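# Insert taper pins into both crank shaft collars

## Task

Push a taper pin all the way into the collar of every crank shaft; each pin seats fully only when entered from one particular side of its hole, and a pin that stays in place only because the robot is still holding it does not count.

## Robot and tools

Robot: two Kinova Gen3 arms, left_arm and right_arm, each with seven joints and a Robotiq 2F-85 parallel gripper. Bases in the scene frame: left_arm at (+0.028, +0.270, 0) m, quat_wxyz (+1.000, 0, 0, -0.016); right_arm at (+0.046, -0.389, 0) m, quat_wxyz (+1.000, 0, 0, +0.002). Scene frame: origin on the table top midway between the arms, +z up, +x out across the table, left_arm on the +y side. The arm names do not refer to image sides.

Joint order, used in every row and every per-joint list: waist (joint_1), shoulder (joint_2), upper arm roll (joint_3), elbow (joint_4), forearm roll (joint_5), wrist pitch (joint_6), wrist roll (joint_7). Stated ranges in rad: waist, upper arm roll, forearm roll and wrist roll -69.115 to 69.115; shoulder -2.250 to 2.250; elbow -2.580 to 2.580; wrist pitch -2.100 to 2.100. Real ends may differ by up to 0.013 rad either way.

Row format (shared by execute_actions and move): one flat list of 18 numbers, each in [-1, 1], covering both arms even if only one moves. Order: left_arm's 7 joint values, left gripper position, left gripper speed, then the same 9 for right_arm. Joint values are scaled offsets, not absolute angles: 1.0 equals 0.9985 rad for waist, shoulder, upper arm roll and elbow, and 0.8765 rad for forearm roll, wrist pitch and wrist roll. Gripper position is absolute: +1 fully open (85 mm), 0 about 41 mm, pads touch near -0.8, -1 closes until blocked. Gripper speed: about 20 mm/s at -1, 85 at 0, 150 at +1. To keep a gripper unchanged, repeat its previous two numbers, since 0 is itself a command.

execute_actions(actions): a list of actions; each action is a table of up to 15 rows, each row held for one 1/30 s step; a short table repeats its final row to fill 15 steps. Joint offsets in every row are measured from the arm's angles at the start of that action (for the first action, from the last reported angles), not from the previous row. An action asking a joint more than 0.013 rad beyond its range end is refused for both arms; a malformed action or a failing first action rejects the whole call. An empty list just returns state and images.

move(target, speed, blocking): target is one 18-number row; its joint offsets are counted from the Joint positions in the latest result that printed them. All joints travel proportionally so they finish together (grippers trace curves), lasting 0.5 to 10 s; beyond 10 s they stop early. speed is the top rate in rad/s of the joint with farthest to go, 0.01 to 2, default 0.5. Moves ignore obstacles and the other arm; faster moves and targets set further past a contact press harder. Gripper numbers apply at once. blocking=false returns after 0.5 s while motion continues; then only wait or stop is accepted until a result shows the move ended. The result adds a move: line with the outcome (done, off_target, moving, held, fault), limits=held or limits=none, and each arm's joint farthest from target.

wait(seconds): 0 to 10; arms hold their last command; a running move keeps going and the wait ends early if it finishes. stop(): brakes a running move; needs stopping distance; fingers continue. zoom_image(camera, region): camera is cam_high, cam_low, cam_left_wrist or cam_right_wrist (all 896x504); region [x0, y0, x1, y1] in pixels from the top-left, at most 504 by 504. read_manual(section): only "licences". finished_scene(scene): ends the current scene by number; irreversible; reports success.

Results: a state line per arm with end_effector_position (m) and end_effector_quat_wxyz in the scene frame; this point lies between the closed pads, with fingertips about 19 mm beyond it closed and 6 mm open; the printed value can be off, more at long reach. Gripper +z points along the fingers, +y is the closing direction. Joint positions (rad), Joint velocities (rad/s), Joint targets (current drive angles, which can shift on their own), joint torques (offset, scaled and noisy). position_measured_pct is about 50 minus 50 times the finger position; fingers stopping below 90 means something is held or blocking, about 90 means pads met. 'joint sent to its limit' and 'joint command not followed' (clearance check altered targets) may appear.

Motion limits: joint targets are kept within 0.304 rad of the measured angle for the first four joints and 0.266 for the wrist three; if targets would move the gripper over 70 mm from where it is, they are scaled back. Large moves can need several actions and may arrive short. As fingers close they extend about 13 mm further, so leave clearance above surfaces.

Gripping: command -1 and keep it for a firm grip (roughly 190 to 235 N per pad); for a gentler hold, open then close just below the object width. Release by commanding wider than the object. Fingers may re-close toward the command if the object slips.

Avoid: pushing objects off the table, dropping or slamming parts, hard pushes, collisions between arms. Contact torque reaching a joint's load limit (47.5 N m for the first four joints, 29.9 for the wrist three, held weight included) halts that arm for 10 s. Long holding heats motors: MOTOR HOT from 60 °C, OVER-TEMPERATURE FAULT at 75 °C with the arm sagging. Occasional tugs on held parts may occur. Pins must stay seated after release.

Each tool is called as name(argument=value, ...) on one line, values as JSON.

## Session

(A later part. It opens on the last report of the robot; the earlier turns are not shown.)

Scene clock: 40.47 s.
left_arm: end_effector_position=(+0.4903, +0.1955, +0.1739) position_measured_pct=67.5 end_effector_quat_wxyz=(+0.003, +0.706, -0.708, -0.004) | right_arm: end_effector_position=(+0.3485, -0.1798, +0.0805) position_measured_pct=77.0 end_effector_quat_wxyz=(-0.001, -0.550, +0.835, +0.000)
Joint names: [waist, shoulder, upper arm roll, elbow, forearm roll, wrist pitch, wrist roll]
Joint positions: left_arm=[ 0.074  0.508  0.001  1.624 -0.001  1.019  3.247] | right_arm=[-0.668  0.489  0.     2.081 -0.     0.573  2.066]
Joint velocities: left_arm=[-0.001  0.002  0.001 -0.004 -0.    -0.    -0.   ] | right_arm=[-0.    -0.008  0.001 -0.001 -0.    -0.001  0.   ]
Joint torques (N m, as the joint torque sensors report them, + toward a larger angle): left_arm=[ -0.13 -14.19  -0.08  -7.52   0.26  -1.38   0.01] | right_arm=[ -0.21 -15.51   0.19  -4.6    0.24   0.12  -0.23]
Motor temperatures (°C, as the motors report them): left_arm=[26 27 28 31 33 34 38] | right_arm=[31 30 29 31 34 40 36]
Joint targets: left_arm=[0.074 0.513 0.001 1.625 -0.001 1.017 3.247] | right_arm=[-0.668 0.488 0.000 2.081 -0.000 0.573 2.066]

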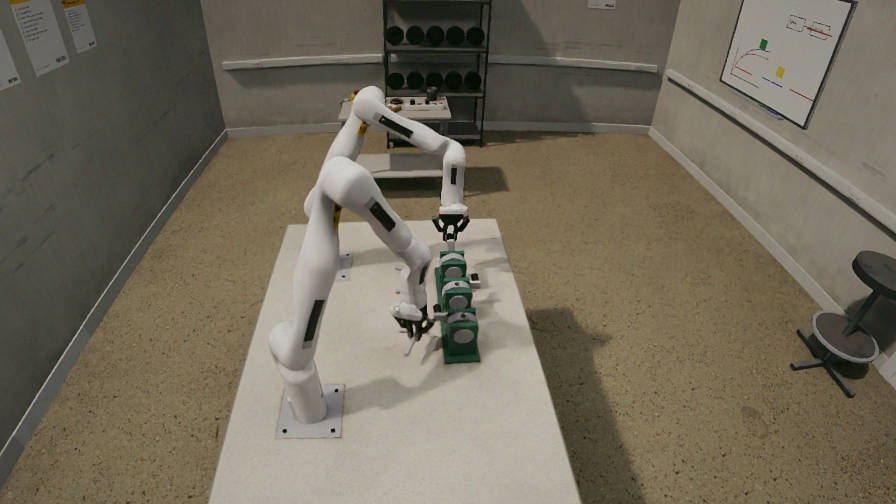

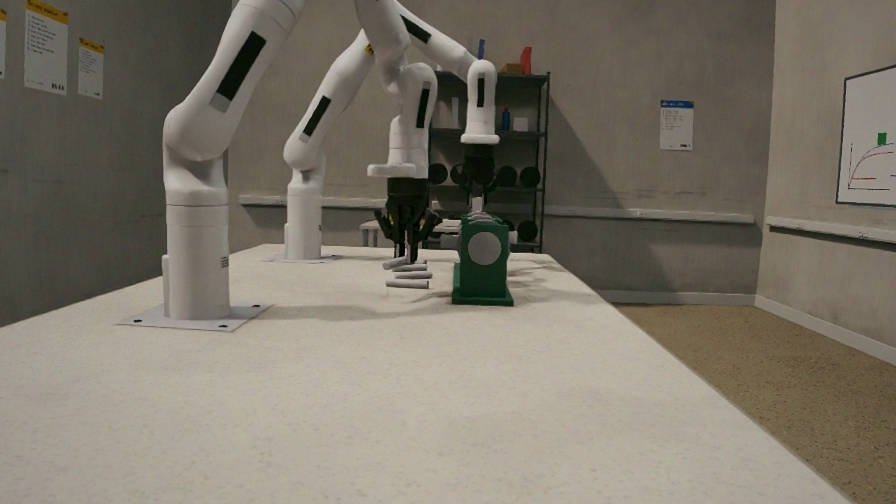

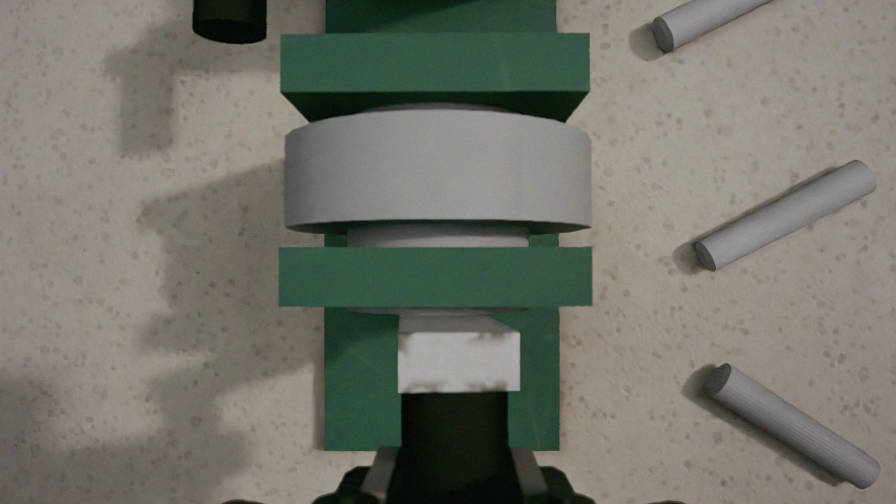

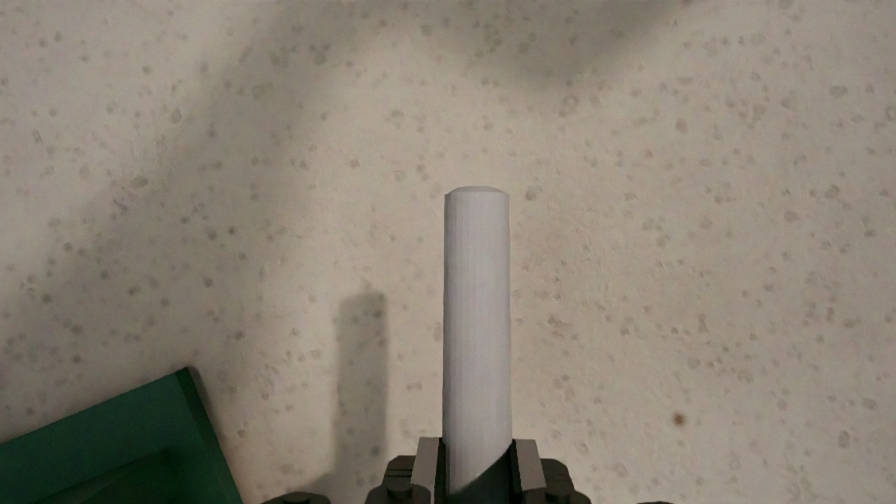

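execute_actions(actions=[[[-0.006,0.062,0,-0.095,0,0.023,-0.007,-0.39,0, 0,-0.12,0,0,0,0.1,0,-1,0]],
[[-0.004,0.065,0,-0.066,0,0.001,-0.005,-0.39,0, 0,-0.12,0,0.03,0,0,-0.14,-1,0]],
[[-0.003,0.059,0,-0.032,0,-0.031,-0.003,-0.39,0, 0,0,0,0.03,0,-0.3,-0.2,-1,0]],
[[-0.001,0.046,0,0.008,0,-0.061,-0.001,-0.39,0, 0,0,0,0.04,0,-0.3,-0.2,-1,0]]])

Scene clock: 43.10 s.
left_arm: end_effector_position=(+0.5652, +0.1953, +0.1059) position_measured_pct=67.5 end_effector_quat_wxyz=(-0.001, +0.707, -0.708, +0.001) | right_arm: end_effector_position=(+0.4359, -0.1104, +0.1922) position_measured_pct=77.0 end_effector_quat_wxyz=(+0.268, -0.325, +0.902, +0.090)
Joint names: [waist, shoulder, upper arm roll, elbow, forearm roll, wrist pitch, wrist roll]
Joint positions: left_arm=[ 0.06   0.737  0.     1.441 -0.001  0.961  3.233] | right_arm=[-0.668  0.252  0.     2.18  -0.     0.135  1.593]
Joint velocities: left_arm=[-0.     0.003  0.001 -0.     0.    -0.    -0.   ] | right_arm=[0.    0.    0.    0.004 0.    0.002 0.   ]
Joint torques (N m, as the joint torque sensors report them, + toward a larger angle): left_arm=[ -0.55 -21.31   0.14  -7.39   0.08  -0.06  -0.38] | right_arm=[ -0.04 -13.83   0.32  -7.39   0.03  -1.36   0.02]
Motor temperatures (°C, as the motors report them): left_arm=[26 27 28 31 33 34 38] | right_arm=[31 30 29 31 34 40 36]
Joint targets: left_arm=[0.060 0.738 0.000 1.441 -0.001 0.961 3.233] | right_arm=[-0.668 0.253 0.000 2.181 -0.000 0.135 1.593]

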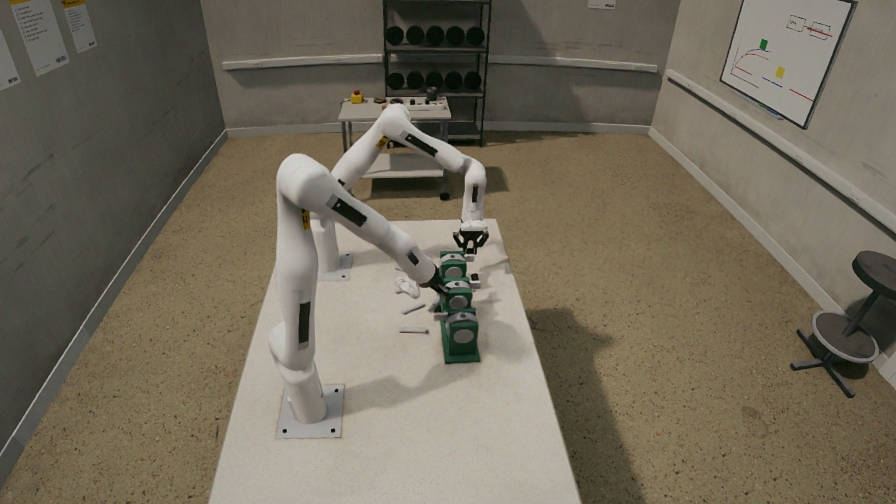

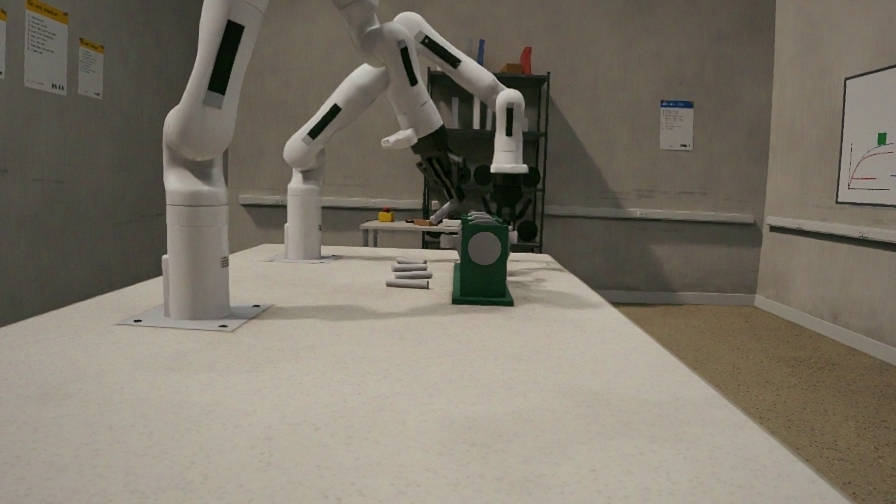

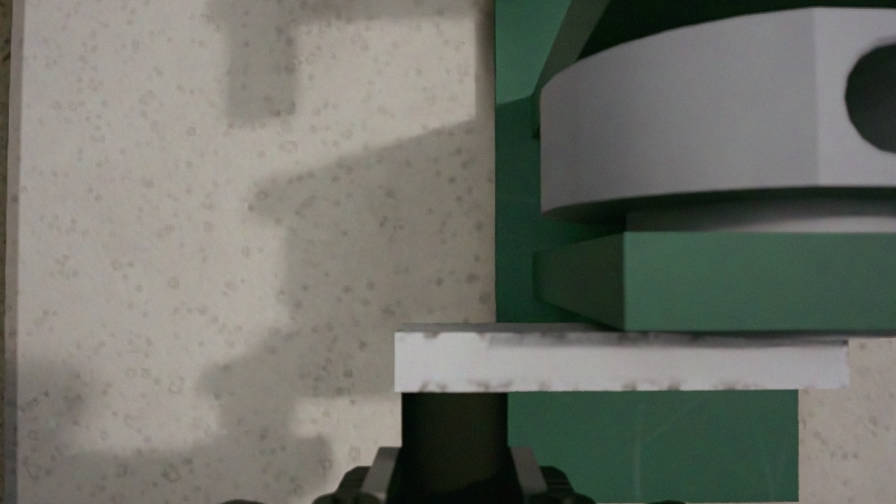

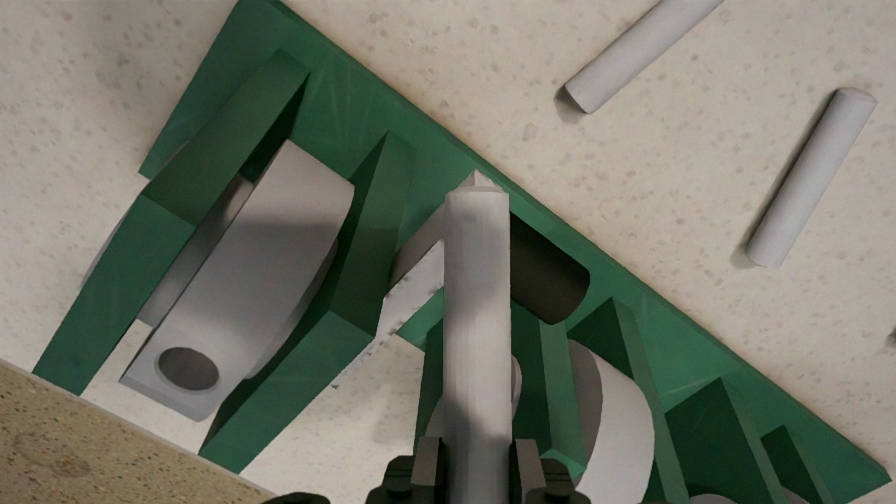

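execute_actions(actions=[[[0,0.006,0,0,0,-0.007,0,-0.39,0, -0.02,-0.1,0,0.02,0,-0.25,-0.02,-1,0]],
[[0,0,0,0,0,0,0,0.2,0, -0.03,0,0,0.02,0,-0.28,0,-1,0]],
[[0,-0.08,0,-0.01,0,0.1,0,0.2,0, 0,0.1,0,0.06,0,-0.3,0,-1,0]],
[[0,-0.1,0,0,0,0.11,-0.3,0.2,0, 0,0.1,0,0.06,0,-0.3,0,-1,0]],
[[0,-0.15,0,0.2,0,-0.06,-0.4,0.2,0, 0,0.1,0,0.06,0,-0.3,0,-1,0]]])

Scene clock: 46.90 s.
left_arm: end_effector_position=(+0.4753, +0.2036, +0.2129) position_measured_pct=40.1 end_effector_quat_wxyz=(+0.002, -0.460, +0.888, -0.001) | right_arm: end_effector_position=(+0.4982, -0.0245, +0.3112) position_measured_pct=77.0 end_effector_quat_wxyz=(+0.606, -0.270, +0.713, +0.227)
Joint names: [waist, shoulder, upper arm roll, elbow, forearm roll, wrist pitch, wrist roll]
Joint positions: left_arm=[ 0.06   0.42   0.     1.63  -0.001  1.088  2.62 ] | right_arm=[-0.717  0.452  0.     2.401 -0.    -1.117  1.575]
Joint velocities: left_arm=[-0.002 -0.031  0.001  0.02   0.    -0.011 -0.001] | right_arm=[ 0.     0.018  0.002  0.002 -0.001  0.001  0.   ]
Joint torques (N m, as the joint torque sensors report them, + toward a larger angle): left_arm=[ -0.25 -17.07   0.48  -8.49   0.16  -0.07  -0.25] | right_arm=[ -0.26 -15.86   0.46  -5.86   0.02  -3.32  -0.06]
Motor temperatures (°C, as the motors report them): left_arm=[26 27 28 31 33 34 38] | right_arm=[31 30 29 31 34 40 36]
Joint targets: left_arm=[0.060 0.415 0.000 1.631 -0.001 1.087 2.620] | right_arm=[-0.717 0.453 0.000 2.401 -0.000 -1.117 1.575]

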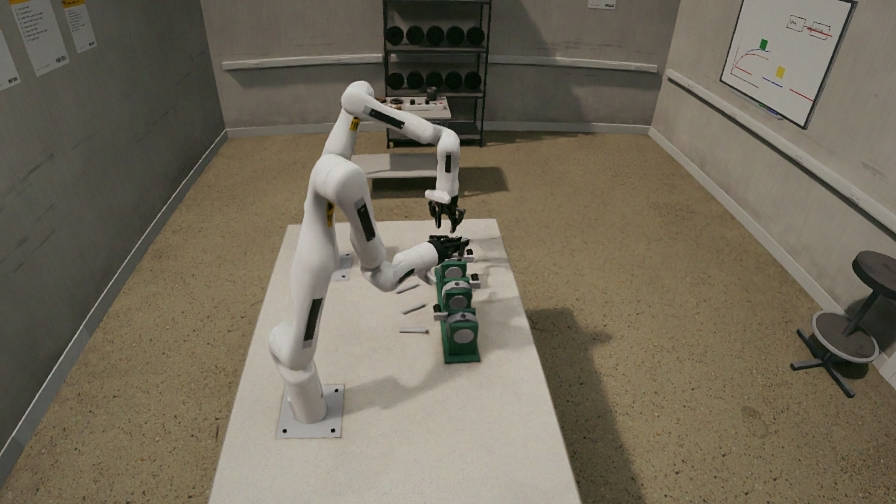

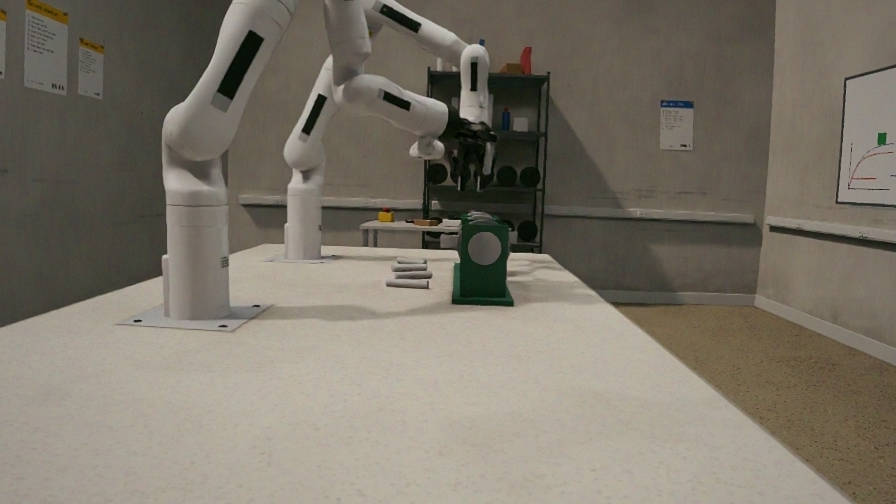

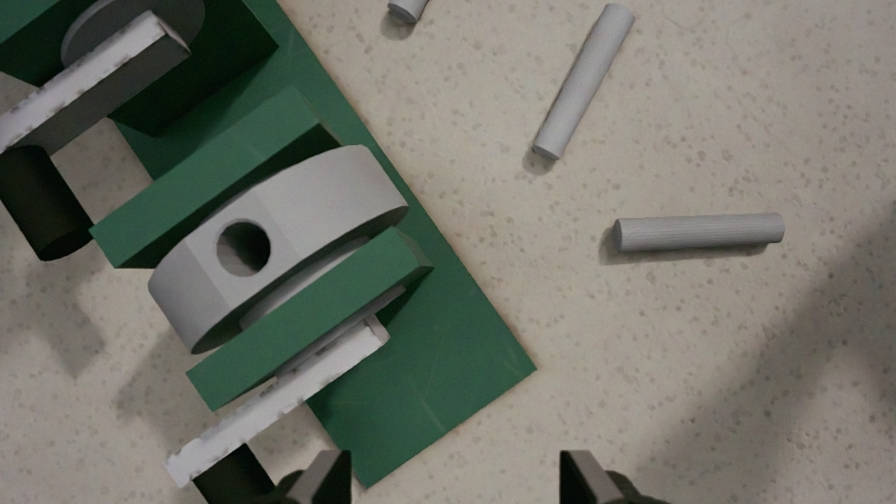

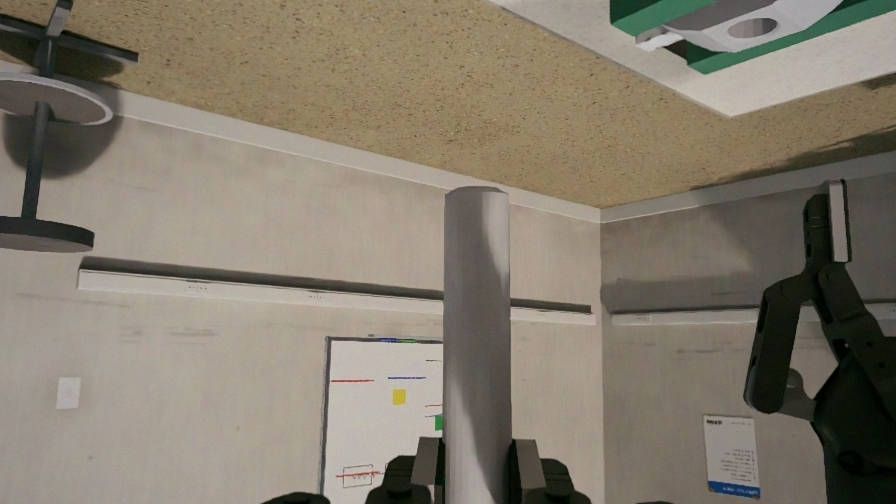

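move(target=[0.028,-0.14,0,0.476,0,-0.375,-0.95,0,0, 0,0.456,0,0.107,0,-0.8306,-0.005,-1,0], speed=0.9)

move(target=[0,0.186,0,0.099,0,-0.326,-0.737,0,0, 0,0.035,0,-0.0055,0,-0.034,0,-1,0], speed=0.8)

Scene clock: 48.87 s.
left_arm: end_effector_position=(+0.3536, +0.2056, +0.1492) position_measured_pct=49.6 end_effector_quat_wxyz=(-0.001, -0.047, +0.999, +0.001) | right_arm: end_effector_position=(+0.4814, -0.0393, +0.2420) position_measured_pct=77.0 end_effector_quat_wxyz=(+0.662, -0.249, +0.661, +0.249)
Joint names: [waist, shoulder, upper arm roll, elbow, forearm roll, wrist pitch, wrist roll]
Joint positions: left_arm=[ 0.088  0.28   0.     2.105 -0.001  0.759  1.787] | right_arm=[-0.717  0.907  0.     2.507 -0.    -1.845  1.571]
Joint velocities: left_arm=[-0.    -0.002 -0.001  0.    -0.    -0.    -0.   ] | right_arm=[ 0.     0.004  0.001  0.002  0.    -0.002  0.   ]
Joint torques (N m, as the joint torque sensors report them, + toward a larger angle): left_arm=[  0.04 -12.47  -0.37  -5.92  -0.27  -0.17  -0.14] | right_arm=[ -0.24 -18.27   0.45  -0.38   0.16  -3.12  -0.02]
Motor temperatures (°C, as the motors report them): left_arm=[26 27 28 31 33 34 38] | right_arm=[31 30 29 31 34 40 36]
Joint targets: left_arm=[0.088 0.280 0.000 2.105 -0.001 0.759 1.787] | right_arm=[-0.717 0.907 0.000 2.507 -0.000 -1.845 1.571]
move: done; limits=none; left_arm: farthest joint: the waist, 0.000 radians from its target (0.028 radians at the start); right_arm: farthest joint: the shoulder, 0.001 radians from its target (0.454 radians at the start)

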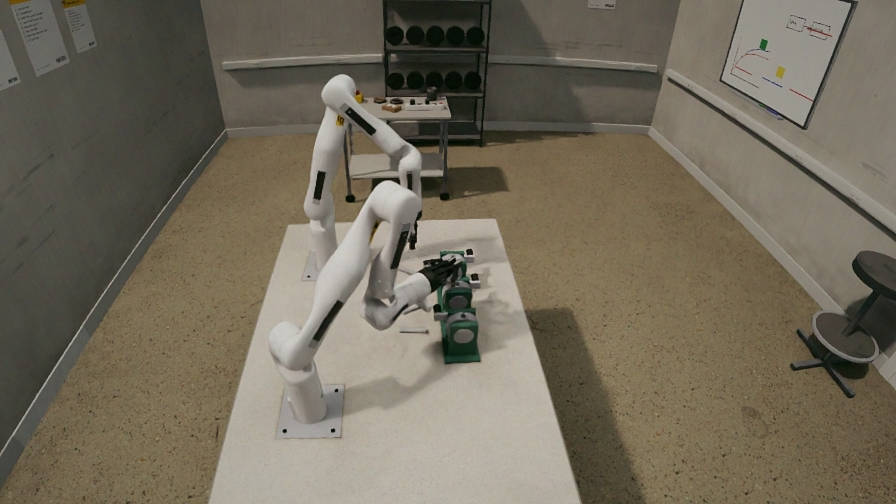

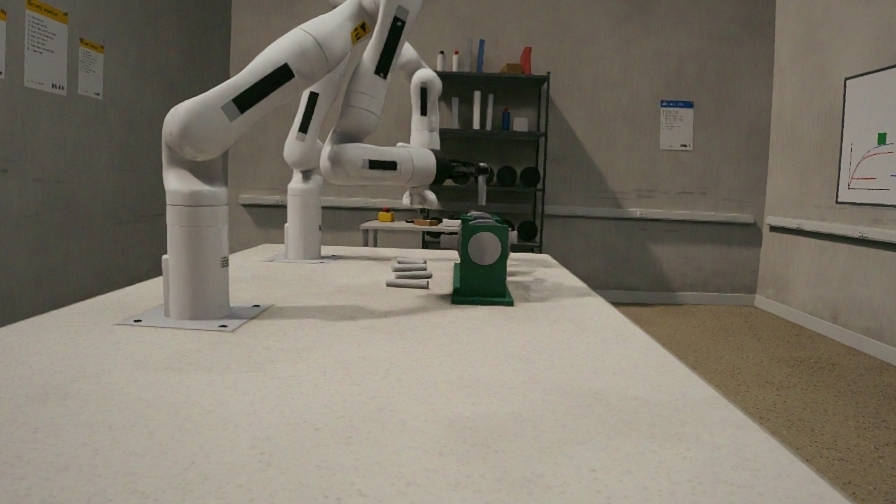

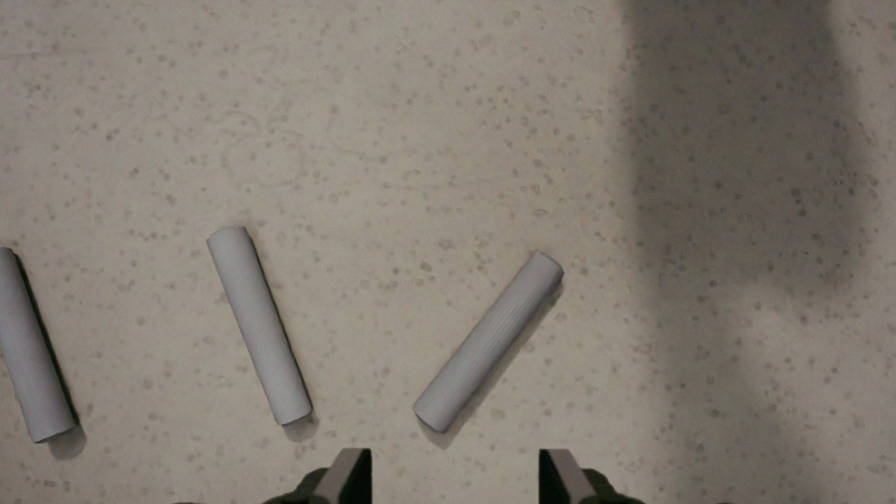

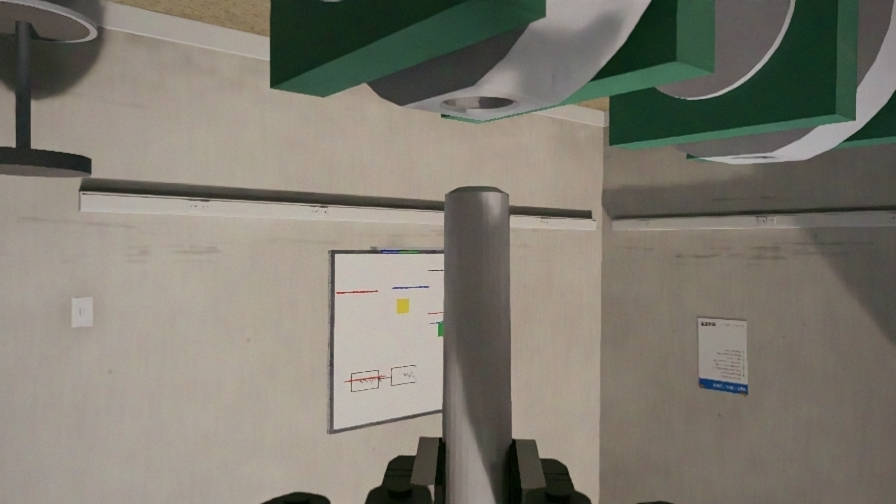

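Scene clock: 50.20 s.
left_arm: end_effector_position=(+0.3538, +0.2055, +0.0695) position_measured_pct=49.6 end_effector_quat_wxyz=(-0.001, +0.272, +0.962, +0.000) | right_arm: end_effector_position=(+0.4813, -0.0393, +0.2330) position_measured_pct=77.0 end_effector_quat_wxyz=(+0.663, -0.249, +0.661, +0.249)
Joint names: [waist, shoulder, upper arm roll, elbow, forearm roll, wrist pitch, wrist roll]
Joint positions: left_arm=[ 0.088  0.466  0.     2.204 -0.001  0.473  1.141] | right_arm=[-0.717  0.941  0.     2.502 -0.    -1.875  1.571]
Joint velocities: left_arm=[ 0.     0.003 -0.     0.     0.    -0.     0.   ] | right_arm=[ 0.    -0.     0.    -0.001 -0.    -0.001  0.   ]
Joint torques (N m, as the joint torque sensors report them, + toward a larger angle): left_arm=[  0.02 -13.8   -0.23  -4.17  -0.27   0.02  -0.15] | right_arm=[ -0.16 -18.61   0.53  -0.48   0.06  -3.18   0.  ]
Motor temperatures (°C, as the motors report them): left_arm=[26 27 28 31 33 34 38] | right_arm=[31 30 29 31 34 40 36]
Joint targets: left_arm=[0.088 0.466 0.000 2.204 -0.001 0.473 1.141] | right_arm=[-0.717 0.941 0.000 2.502 -0.000 -1.875 1.571]
move: done; limits=none; left_arm: farthest joint: the waist, 0.000 radians from its target (0.000 radians at the start); right_arm: farthest joint: the shoulder, 0.001 radians from its target (0.035 radians at the start)

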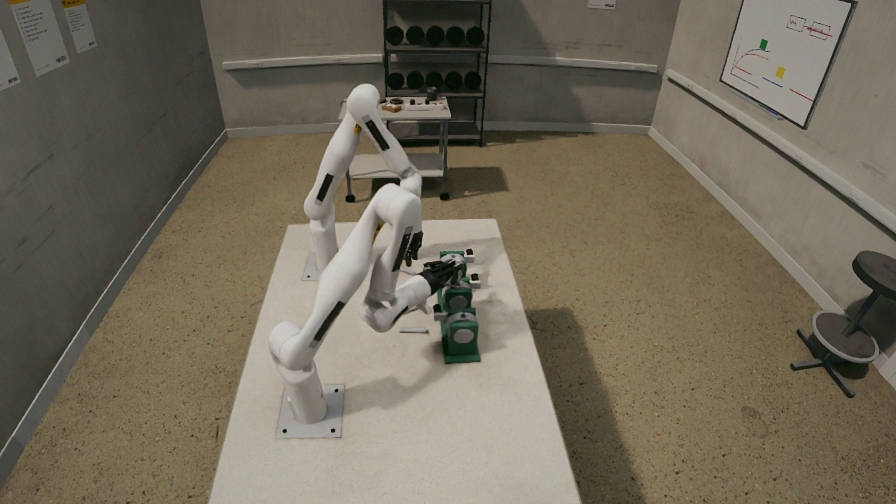

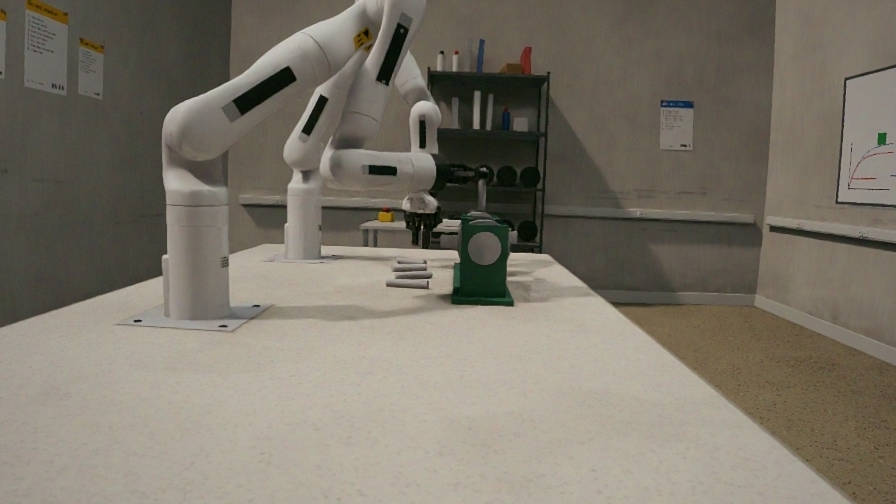

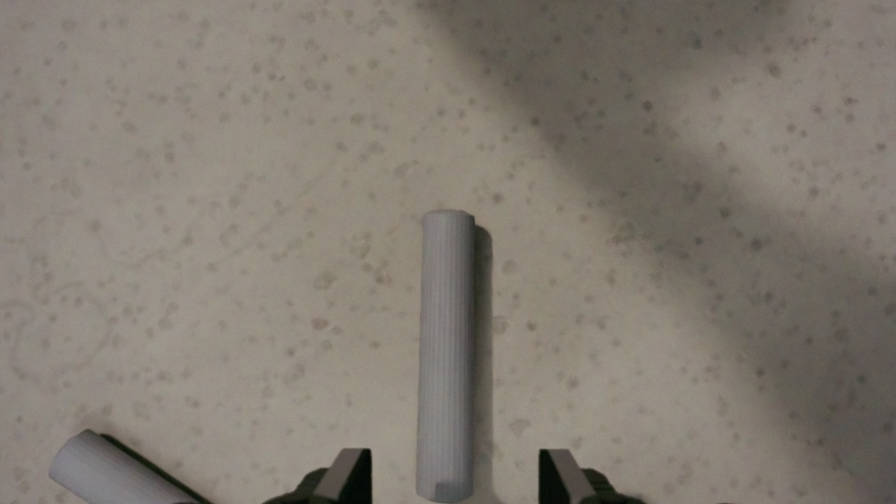

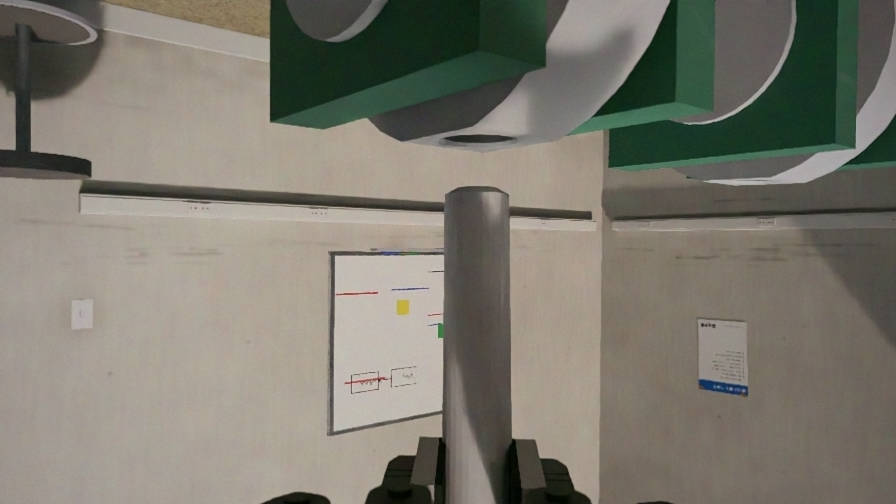

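zoom_image(camera="cam_low", region=[430,150,540,270])

zoom_image(camera="cam_right_wrist", region=[400,100,560,220])

Region (430, 150, 540, 270) of cam_low's 896x504 image, scaled by 4.200, with more detail than that image has; it fills the left 462 columns of this view, and the rest is white.

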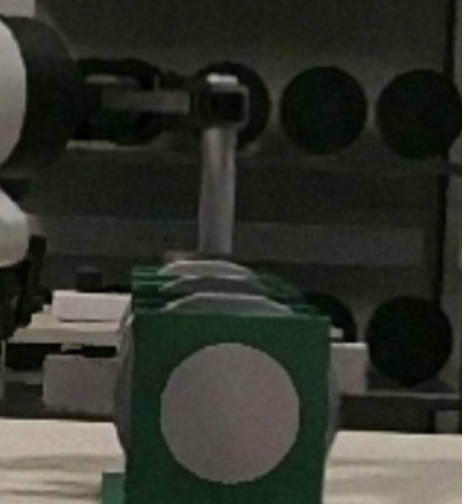

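Region (400, 100, 560, 220) of cam_right_wrist's 896x504 image, scaled by 3.150; it fills the top 378 rows of this view, and the rest is white.

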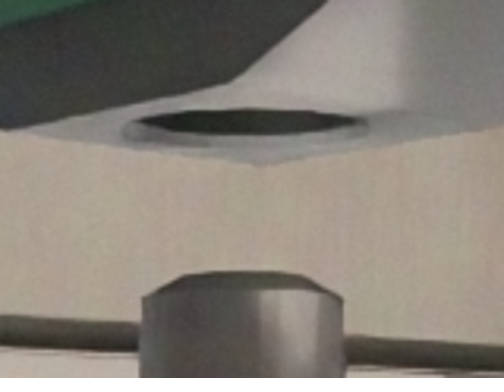

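move(target=[0.0216,0.136,0,0.025,0,-0.185,0.008,0,0, 0,0.072,0,-0.0145,0,-0.065,0,-1,0], speed=0.2)

Scene clock: 53.77 s.
left_arm: end_effector_position=(+0.3553, +0.1980, +0.0213) position_measured_pct=49.6 end_effector_quat_wxyz=(+0.000, +0.279, +0.960, +0.000) | right_arm: end_effector_position=(+0.4814, -0.0390, +0.2142) position_measured_pct=77.0 end_effector_quat_wxyz=(+0.663, -0.249, +0.661, +0.250)
Joint names: [waist, shoulder, upper arm roll, elbow, forearm roll, wrist pitch, wrist roll]
Joint positions: left_arm=[ 0.11   0.601  0.     2.229 -0.001  0.311  1.148] | right_arm=[-0.718  1.013  0.     2.486 -0.    -1.932  1.571]
Joint velocities: left_arm=[-0.     0.003 -0.001 -0.001 -0.     0.002  0.   ] | right_arm=[-0.     0.002  0.001 -0.    -0.    -0.     0.   ]
Joint torques (N m, as the joint torque sensors report them, + toward a larger angle): left_arm=[ -0.11 -14.55  -0.18  -3.06  -0.42  -0.11  -0.5 ] | right_arm=[ -0.12 -17.54   0.74   1.25  -0.03  -2.62  -0.1 ]
Motor temperatures (°C, as the motors report them): left_arm=[26 27 28 31 33 34 38] | right_arm=[31 30 29 31 34 40 36]
Joint targets: left_arm=[0.110 0.601 0.000 2.229 -0.001 0.311 1.148] | right_arm=[-0.717 1.013 0.000 2.487 -0.000 -1.932 1.571]
move: done; limits=none; left_arm: farthest joint: the shoulder, 0.001 radians from its target (0.136 radians at the start); right_arm: farthest joint: the waist, 0.001 radians from its target (0.000 radians at the start)

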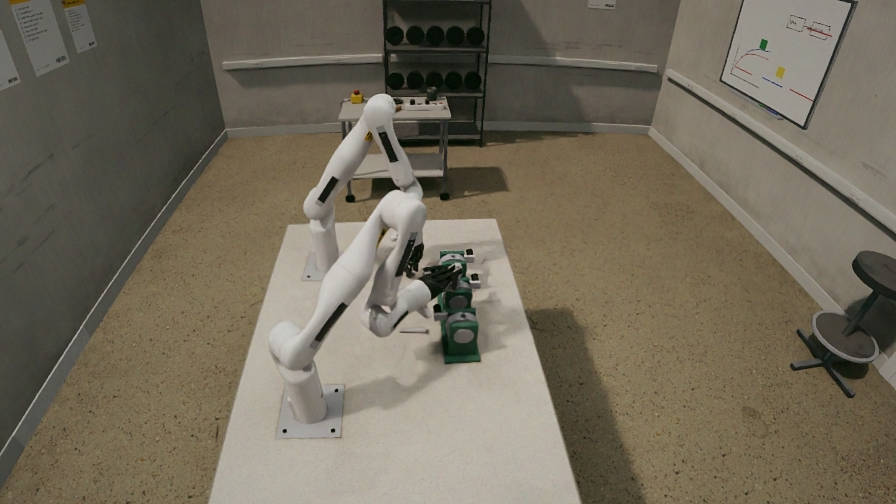

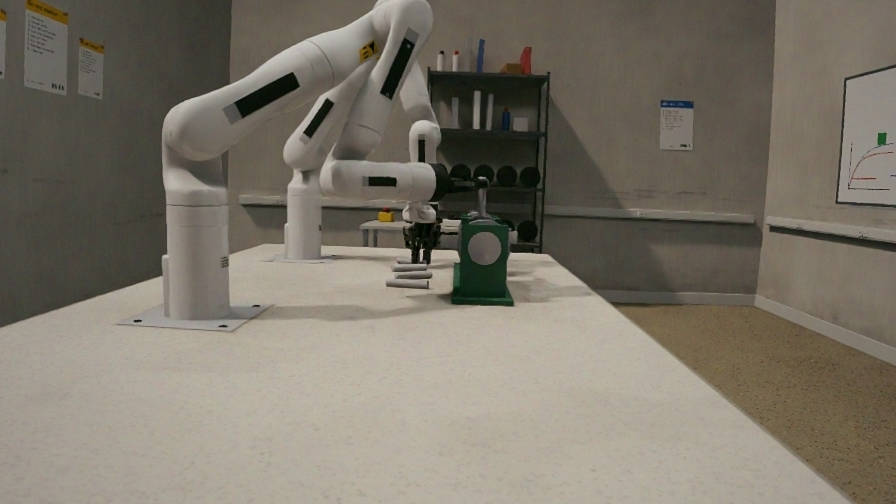

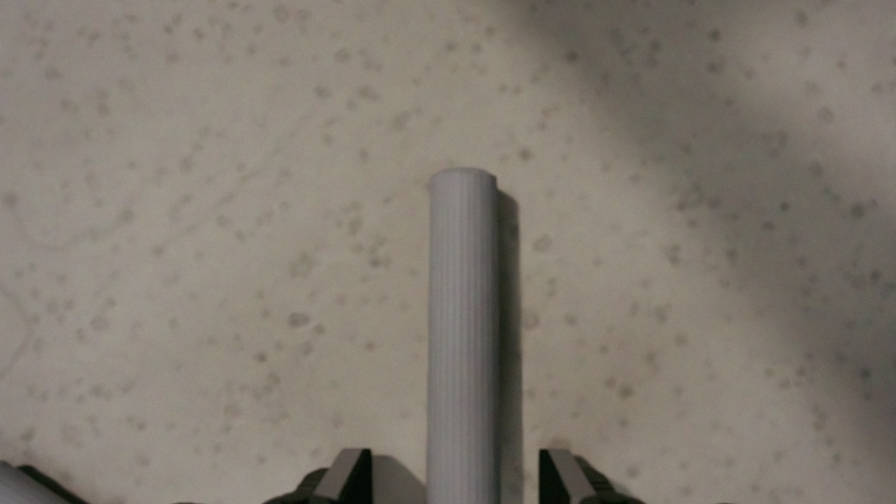

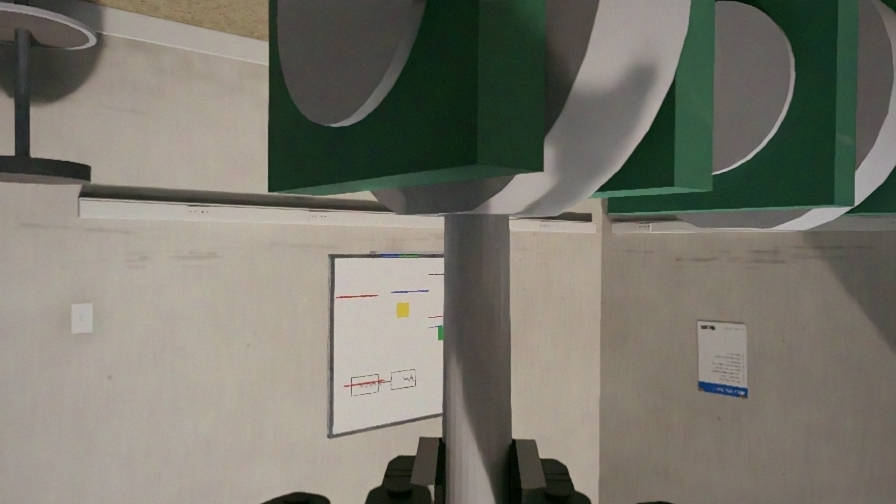

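move(target=[0,0,0,0,0,0,0,-1,0, 0,0.115,0,-0.039,0,-0.085,0,-1,0], speed=0.12)

Scene clock: 55.23 s.
left_arm: end_effector_position=(+0.3555, +0.1981, +0.0216) position_measured_pct=76.6 end_effector_quat_wxyz=(+0.001, +0.279, +0.960, +0.000) | right_arm: end_effector_position=(+0.4825, -0.0382, +0.1811) position_measured_pct=77.0 end_effector_quat_wxyz=(+0.663, -0.249, +0.661, +0.249)
Joint names: [waist, shoulder, upper arm roll, elbow, forearm roll, wrist pitch, wrist roll]
Joint positions: left_arm=[ 0.11   0.6    0.     2.229 -0.001  0.311  1.148] | right_arm=[-0.718  1.127  0.     2.447 -0.001 -2.007  1.571]
Joint velocities: left_arm=[-0.001  0.    -0.002 -0.     0.     0.002  0.   ] | right_arm=[-0.     0.003 -0.    -0.003 -0.     0.     0.   ]
Joint torques (N m, as the joint torque sensors report them, + toward a larger angle): left_arm=[  0.05 -13.56  -0.01  -2.85  -0.13  -0.74  -0.19] | right_arm=[ -0.17 -18.74   0.31   1.25   0.11  -3.23   0.01]
Motor temperatures (°C, as the motors report them): left_arm=[26 27 28 31 33 34 38] | right_arm=[31 30 29 31 34 40 36]
Joint targets: left_arm=[0.110 0.601 0.000 2.229 -0.001 0.311 1.148] | right_arm=[-0.718 1.128 0.000 2.447 -0.000 -2.006 1.571]
move: done; limits=none; left_arm: farthest joint: the shoulder, 0.001 radians from its target (0.000 radians at the start); right_arm: farthest joint: the shoulder, 0.001 radians from its target (0.115 radians at the start)

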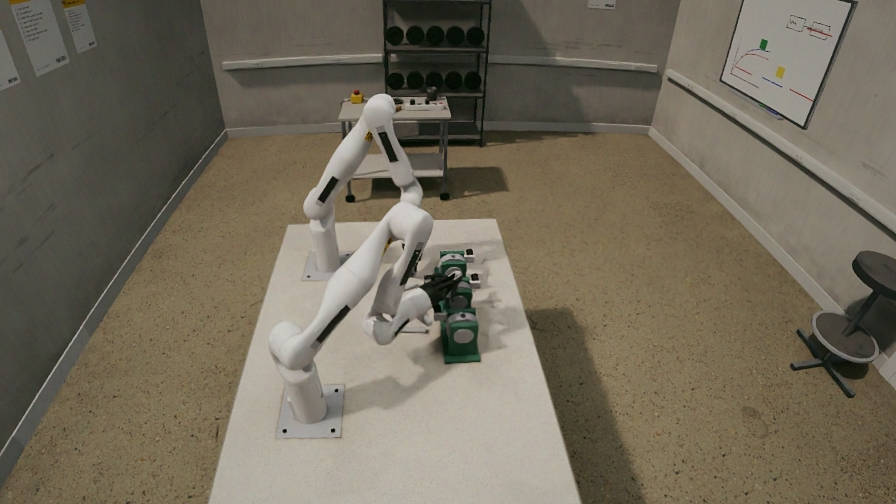

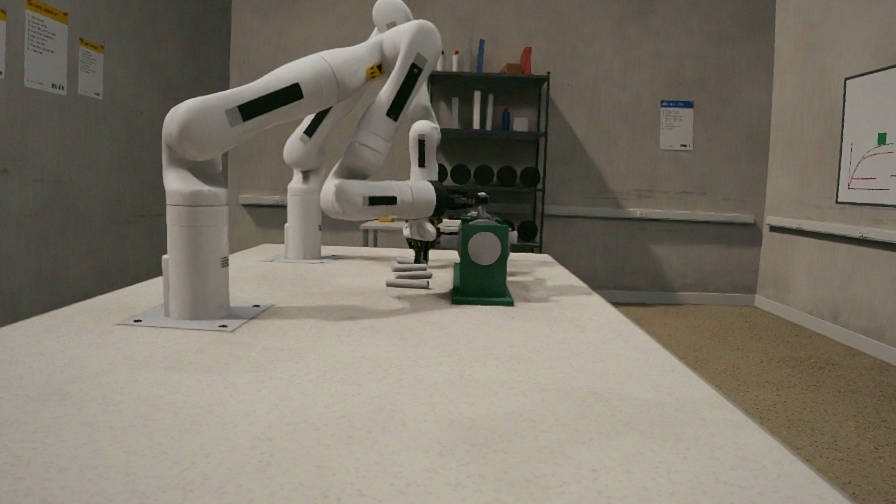

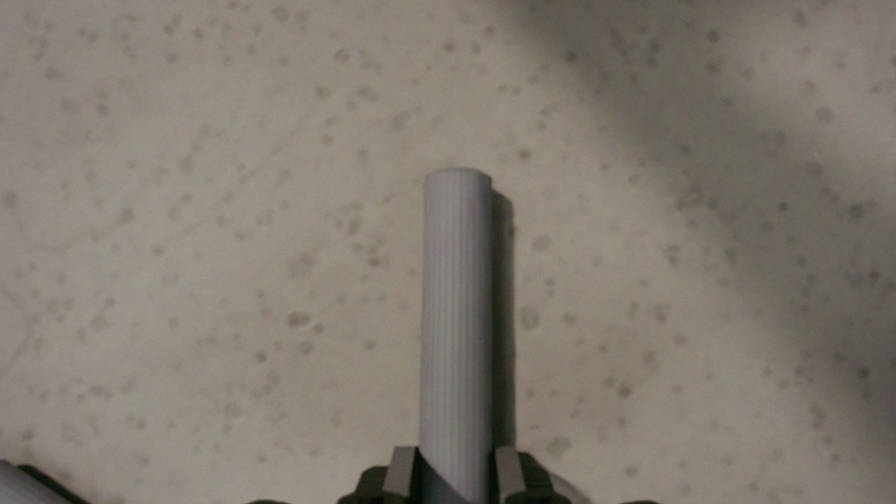

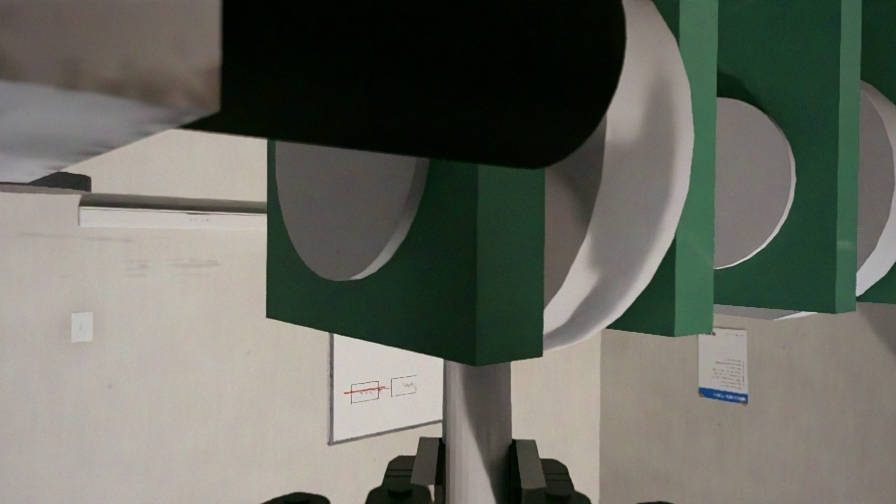

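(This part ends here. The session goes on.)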